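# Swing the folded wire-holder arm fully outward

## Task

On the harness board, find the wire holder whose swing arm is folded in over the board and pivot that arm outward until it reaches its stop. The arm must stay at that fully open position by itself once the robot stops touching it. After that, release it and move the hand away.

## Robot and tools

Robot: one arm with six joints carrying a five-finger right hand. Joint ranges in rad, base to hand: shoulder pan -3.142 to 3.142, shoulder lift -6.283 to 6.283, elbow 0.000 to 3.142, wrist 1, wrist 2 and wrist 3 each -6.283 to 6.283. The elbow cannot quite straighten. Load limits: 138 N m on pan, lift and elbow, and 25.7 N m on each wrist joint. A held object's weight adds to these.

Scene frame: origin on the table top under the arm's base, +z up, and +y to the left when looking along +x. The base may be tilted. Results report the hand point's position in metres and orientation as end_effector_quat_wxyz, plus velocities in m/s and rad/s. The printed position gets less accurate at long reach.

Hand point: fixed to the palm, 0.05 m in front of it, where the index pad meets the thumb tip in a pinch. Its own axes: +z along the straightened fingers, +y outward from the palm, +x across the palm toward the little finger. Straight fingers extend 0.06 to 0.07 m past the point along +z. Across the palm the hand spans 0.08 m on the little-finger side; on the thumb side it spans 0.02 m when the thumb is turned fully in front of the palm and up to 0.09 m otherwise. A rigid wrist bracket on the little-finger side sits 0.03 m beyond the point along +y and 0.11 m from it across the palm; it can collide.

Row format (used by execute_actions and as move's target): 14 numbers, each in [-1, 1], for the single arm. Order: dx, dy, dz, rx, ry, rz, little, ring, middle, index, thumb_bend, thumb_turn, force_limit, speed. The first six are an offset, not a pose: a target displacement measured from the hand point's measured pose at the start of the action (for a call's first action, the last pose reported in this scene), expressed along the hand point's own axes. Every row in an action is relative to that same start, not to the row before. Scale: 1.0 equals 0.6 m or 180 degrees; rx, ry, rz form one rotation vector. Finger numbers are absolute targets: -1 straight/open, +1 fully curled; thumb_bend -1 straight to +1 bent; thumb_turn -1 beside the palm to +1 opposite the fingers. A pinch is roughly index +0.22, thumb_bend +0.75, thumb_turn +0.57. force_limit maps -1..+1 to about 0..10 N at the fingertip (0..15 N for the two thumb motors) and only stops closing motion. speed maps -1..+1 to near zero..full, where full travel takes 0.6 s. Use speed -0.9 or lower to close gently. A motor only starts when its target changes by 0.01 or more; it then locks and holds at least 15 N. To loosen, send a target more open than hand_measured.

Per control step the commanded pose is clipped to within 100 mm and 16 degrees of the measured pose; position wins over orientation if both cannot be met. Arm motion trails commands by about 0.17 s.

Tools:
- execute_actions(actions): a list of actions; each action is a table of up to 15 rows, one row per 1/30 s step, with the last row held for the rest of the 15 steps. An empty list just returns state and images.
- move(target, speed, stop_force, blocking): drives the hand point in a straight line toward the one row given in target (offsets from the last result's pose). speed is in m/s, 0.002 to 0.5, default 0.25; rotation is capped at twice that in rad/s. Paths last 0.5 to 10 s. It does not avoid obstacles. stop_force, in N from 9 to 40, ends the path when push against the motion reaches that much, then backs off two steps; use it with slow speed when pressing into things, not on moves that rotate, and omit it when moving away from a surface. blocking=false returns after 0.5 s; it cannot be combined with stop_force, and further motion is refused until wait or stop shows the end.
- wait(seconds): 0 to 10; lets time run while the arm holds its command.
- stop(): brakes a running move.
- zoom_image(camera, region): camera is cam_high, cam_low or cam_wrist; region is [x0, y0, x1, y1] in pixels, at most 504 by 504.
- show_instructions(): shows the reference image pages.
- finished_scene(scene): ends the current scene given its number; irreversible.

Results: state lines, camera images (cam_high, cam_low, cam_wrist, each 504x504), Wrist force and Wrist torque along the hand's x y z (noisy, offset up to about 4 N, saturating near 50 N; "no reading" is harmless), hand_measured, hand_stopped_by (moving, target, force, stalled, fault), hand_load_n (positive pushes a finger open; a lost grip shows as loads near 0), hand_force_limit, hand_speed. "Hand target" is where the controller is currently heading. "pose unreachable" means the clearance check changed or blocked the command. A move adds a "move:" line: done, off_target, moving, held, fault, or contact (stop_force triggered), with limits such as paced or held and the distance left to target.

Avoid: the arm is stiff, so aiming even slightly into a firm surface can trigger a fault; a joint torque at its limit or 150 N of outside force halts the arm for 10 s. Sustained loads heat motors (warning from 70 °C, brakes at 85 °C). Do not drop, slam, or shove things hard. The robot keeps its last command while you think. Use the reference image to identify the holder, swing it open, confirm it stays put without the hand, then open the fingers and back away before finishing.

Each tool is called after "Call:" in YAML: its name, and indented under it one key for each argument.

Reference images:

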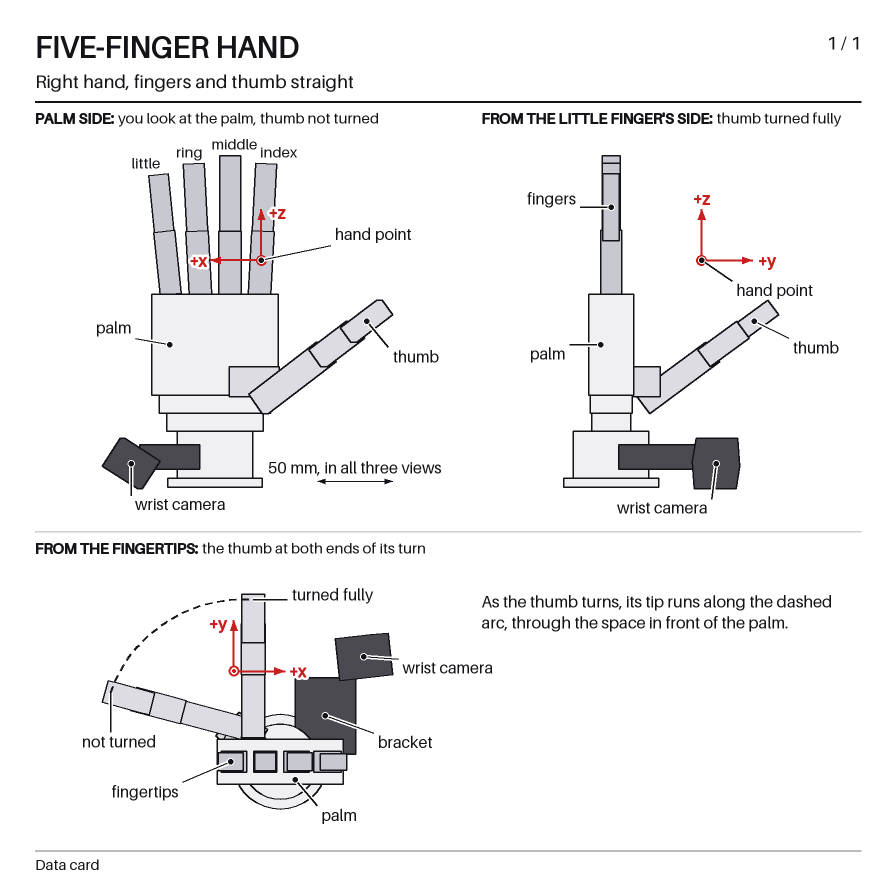

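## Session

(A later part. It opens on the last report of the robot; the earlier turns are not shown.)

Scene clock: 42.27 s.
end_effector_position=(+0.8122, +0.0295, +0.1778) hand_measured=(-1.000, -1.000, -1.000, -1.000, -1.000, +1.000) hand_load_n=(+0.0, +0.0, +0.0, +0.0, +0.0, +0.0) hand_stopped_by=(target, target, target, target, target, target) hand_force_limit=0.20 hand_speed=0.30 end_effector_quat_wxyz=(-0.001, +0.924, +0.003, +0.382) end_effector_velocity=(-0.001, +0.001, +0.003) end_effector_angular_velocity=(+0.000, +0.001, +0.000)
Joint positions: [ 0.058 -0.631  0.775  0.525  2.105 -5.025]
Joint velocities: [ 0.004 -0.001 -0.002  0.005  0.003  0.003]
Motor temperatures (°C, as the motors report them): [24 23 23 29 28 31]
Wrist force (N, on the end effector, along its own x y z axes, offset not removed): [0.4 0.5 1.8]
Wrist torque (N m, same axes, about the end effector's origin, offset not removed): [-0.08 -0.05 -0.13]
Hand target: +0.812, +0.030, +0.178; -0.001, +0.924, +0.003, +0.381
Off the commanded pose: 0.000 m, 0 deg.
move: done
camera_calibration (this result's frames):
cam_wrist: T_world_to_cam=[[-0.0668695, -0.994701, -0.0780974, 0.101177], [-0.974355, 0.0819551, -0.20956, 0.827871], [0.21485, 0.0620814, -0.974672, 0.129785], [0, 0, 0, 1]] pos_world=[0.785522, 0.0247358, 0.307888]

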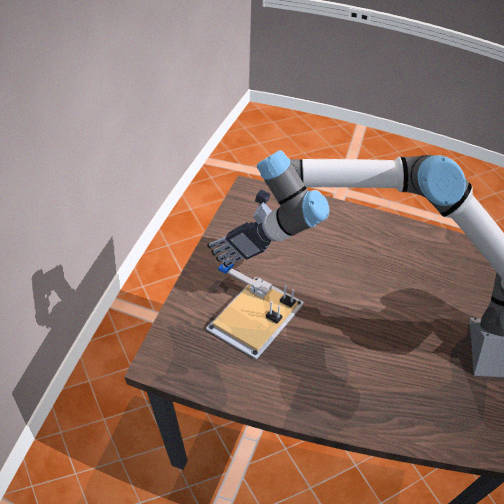

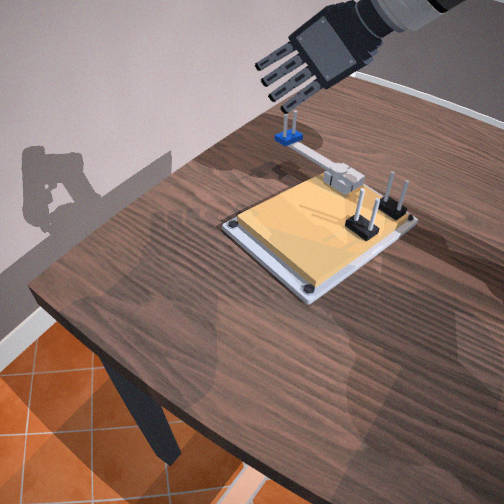

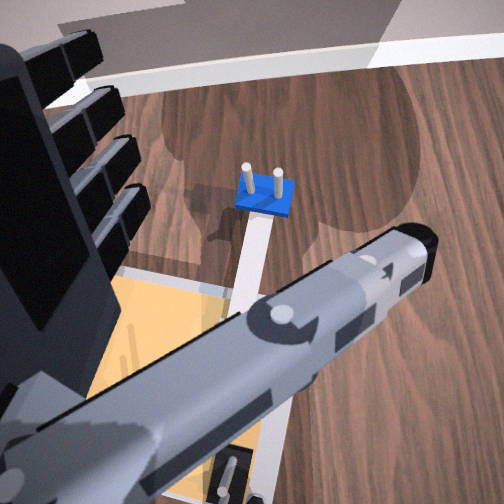

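Call:
move:
  target: [-0.047, 0, -0.189, 0, 0, 0, -1, -1, -1, -1, -1, 1, 0.2, 0.3]
  speed: 0.25

Scene clock: 43.77 s.
end_effector_position=(+0.7125, +0.0291, +0.2381) hand_measured=(-1.000, -1.000, -1.000, -1.000, -1.000, +1.000) hand_load_n=(+0.0, +0.0, +0.0, +0.0, +0.0, +0.0) hand_stopped_by=(target, target, target, target, target, target) hand_force_limit=0.20 hand_speed=0.30 end_effector_quat_wxyz=(-0.001, +0.924, +0.003, +0.381) end_effector_velocity=(-0.002, +0.000, +0.001) end_effector_angular_velocity=(-0.000, -0.002, +0.001)
Joint positions: [ 0.145 -0.88   1.122  0.463  2.172 -4.96 ]
Joint velocities: [ 0.002 -0.006  0.009 -0.004  0.001 -0.   ]
Motor temperatures (°C, as the motors report them): [24 23 23 29 28 31]
Wrist force (N, on the end effector, along its own x y z axes, offset not removed): [1.2 -1.2 0.1]
Wrist torque (N m, same axes, about the end effector's origin, offset not removed): [-0.30 -0.11 -0.16]
Hand target: +0.712, +0.029, +0.238; -0.001, +0.924, +0.003, +0.382
Off the commanded pose: 0.000 m, 0 deg.
move: done
camera_calibration (this result's frames):
cam_wrist: T_world_to_cam=[[-0.0669335, -0.99471, -0.0779258, 0.0987951], [-0.974401, 0.0819668, -0.209341, 0.743337], [0.214621, 0.0619191, -0.974733, 0.210178], [0, 0, 0, 1]] pos_world=[0.685813, 0.0243295, 0.368177]

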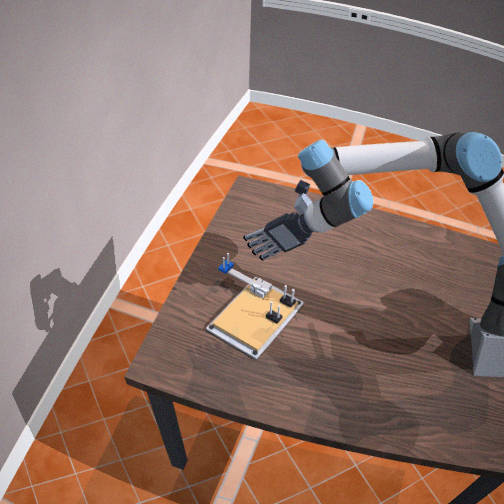

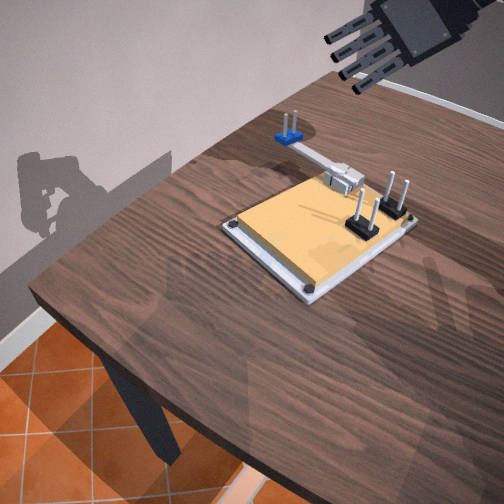

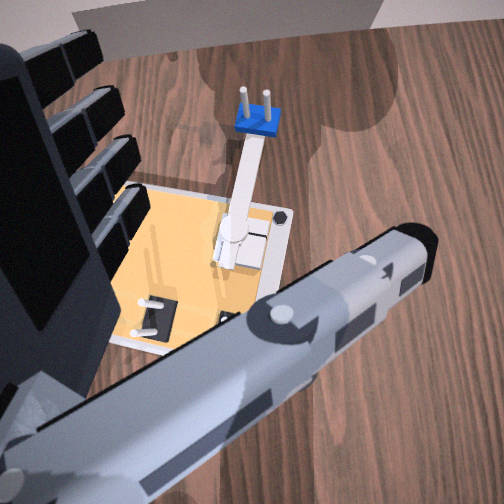

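Call:
zoom_image:
  camera: "cam_wrist"
  region: [180, 80, 320, 300]

Region (180, 80, 320, 300) of cam_wrist's 504x504 image, scaled by 2.291, with more detail than that image has; it fills the left 321 columns of this view, and the rest is white.

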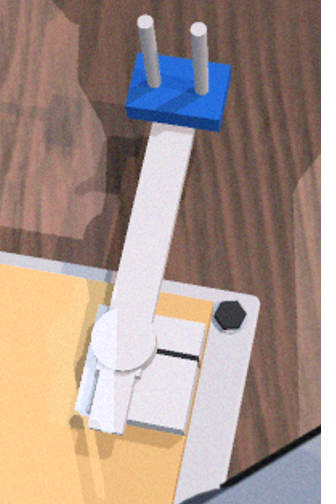

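The arm is swung fully out, with its tail resting against the stop. It stayed there after I let go, so I'm finishing scene 1.

Call:
finished_scene:
  scene: 1

The scene is finished: the task was done.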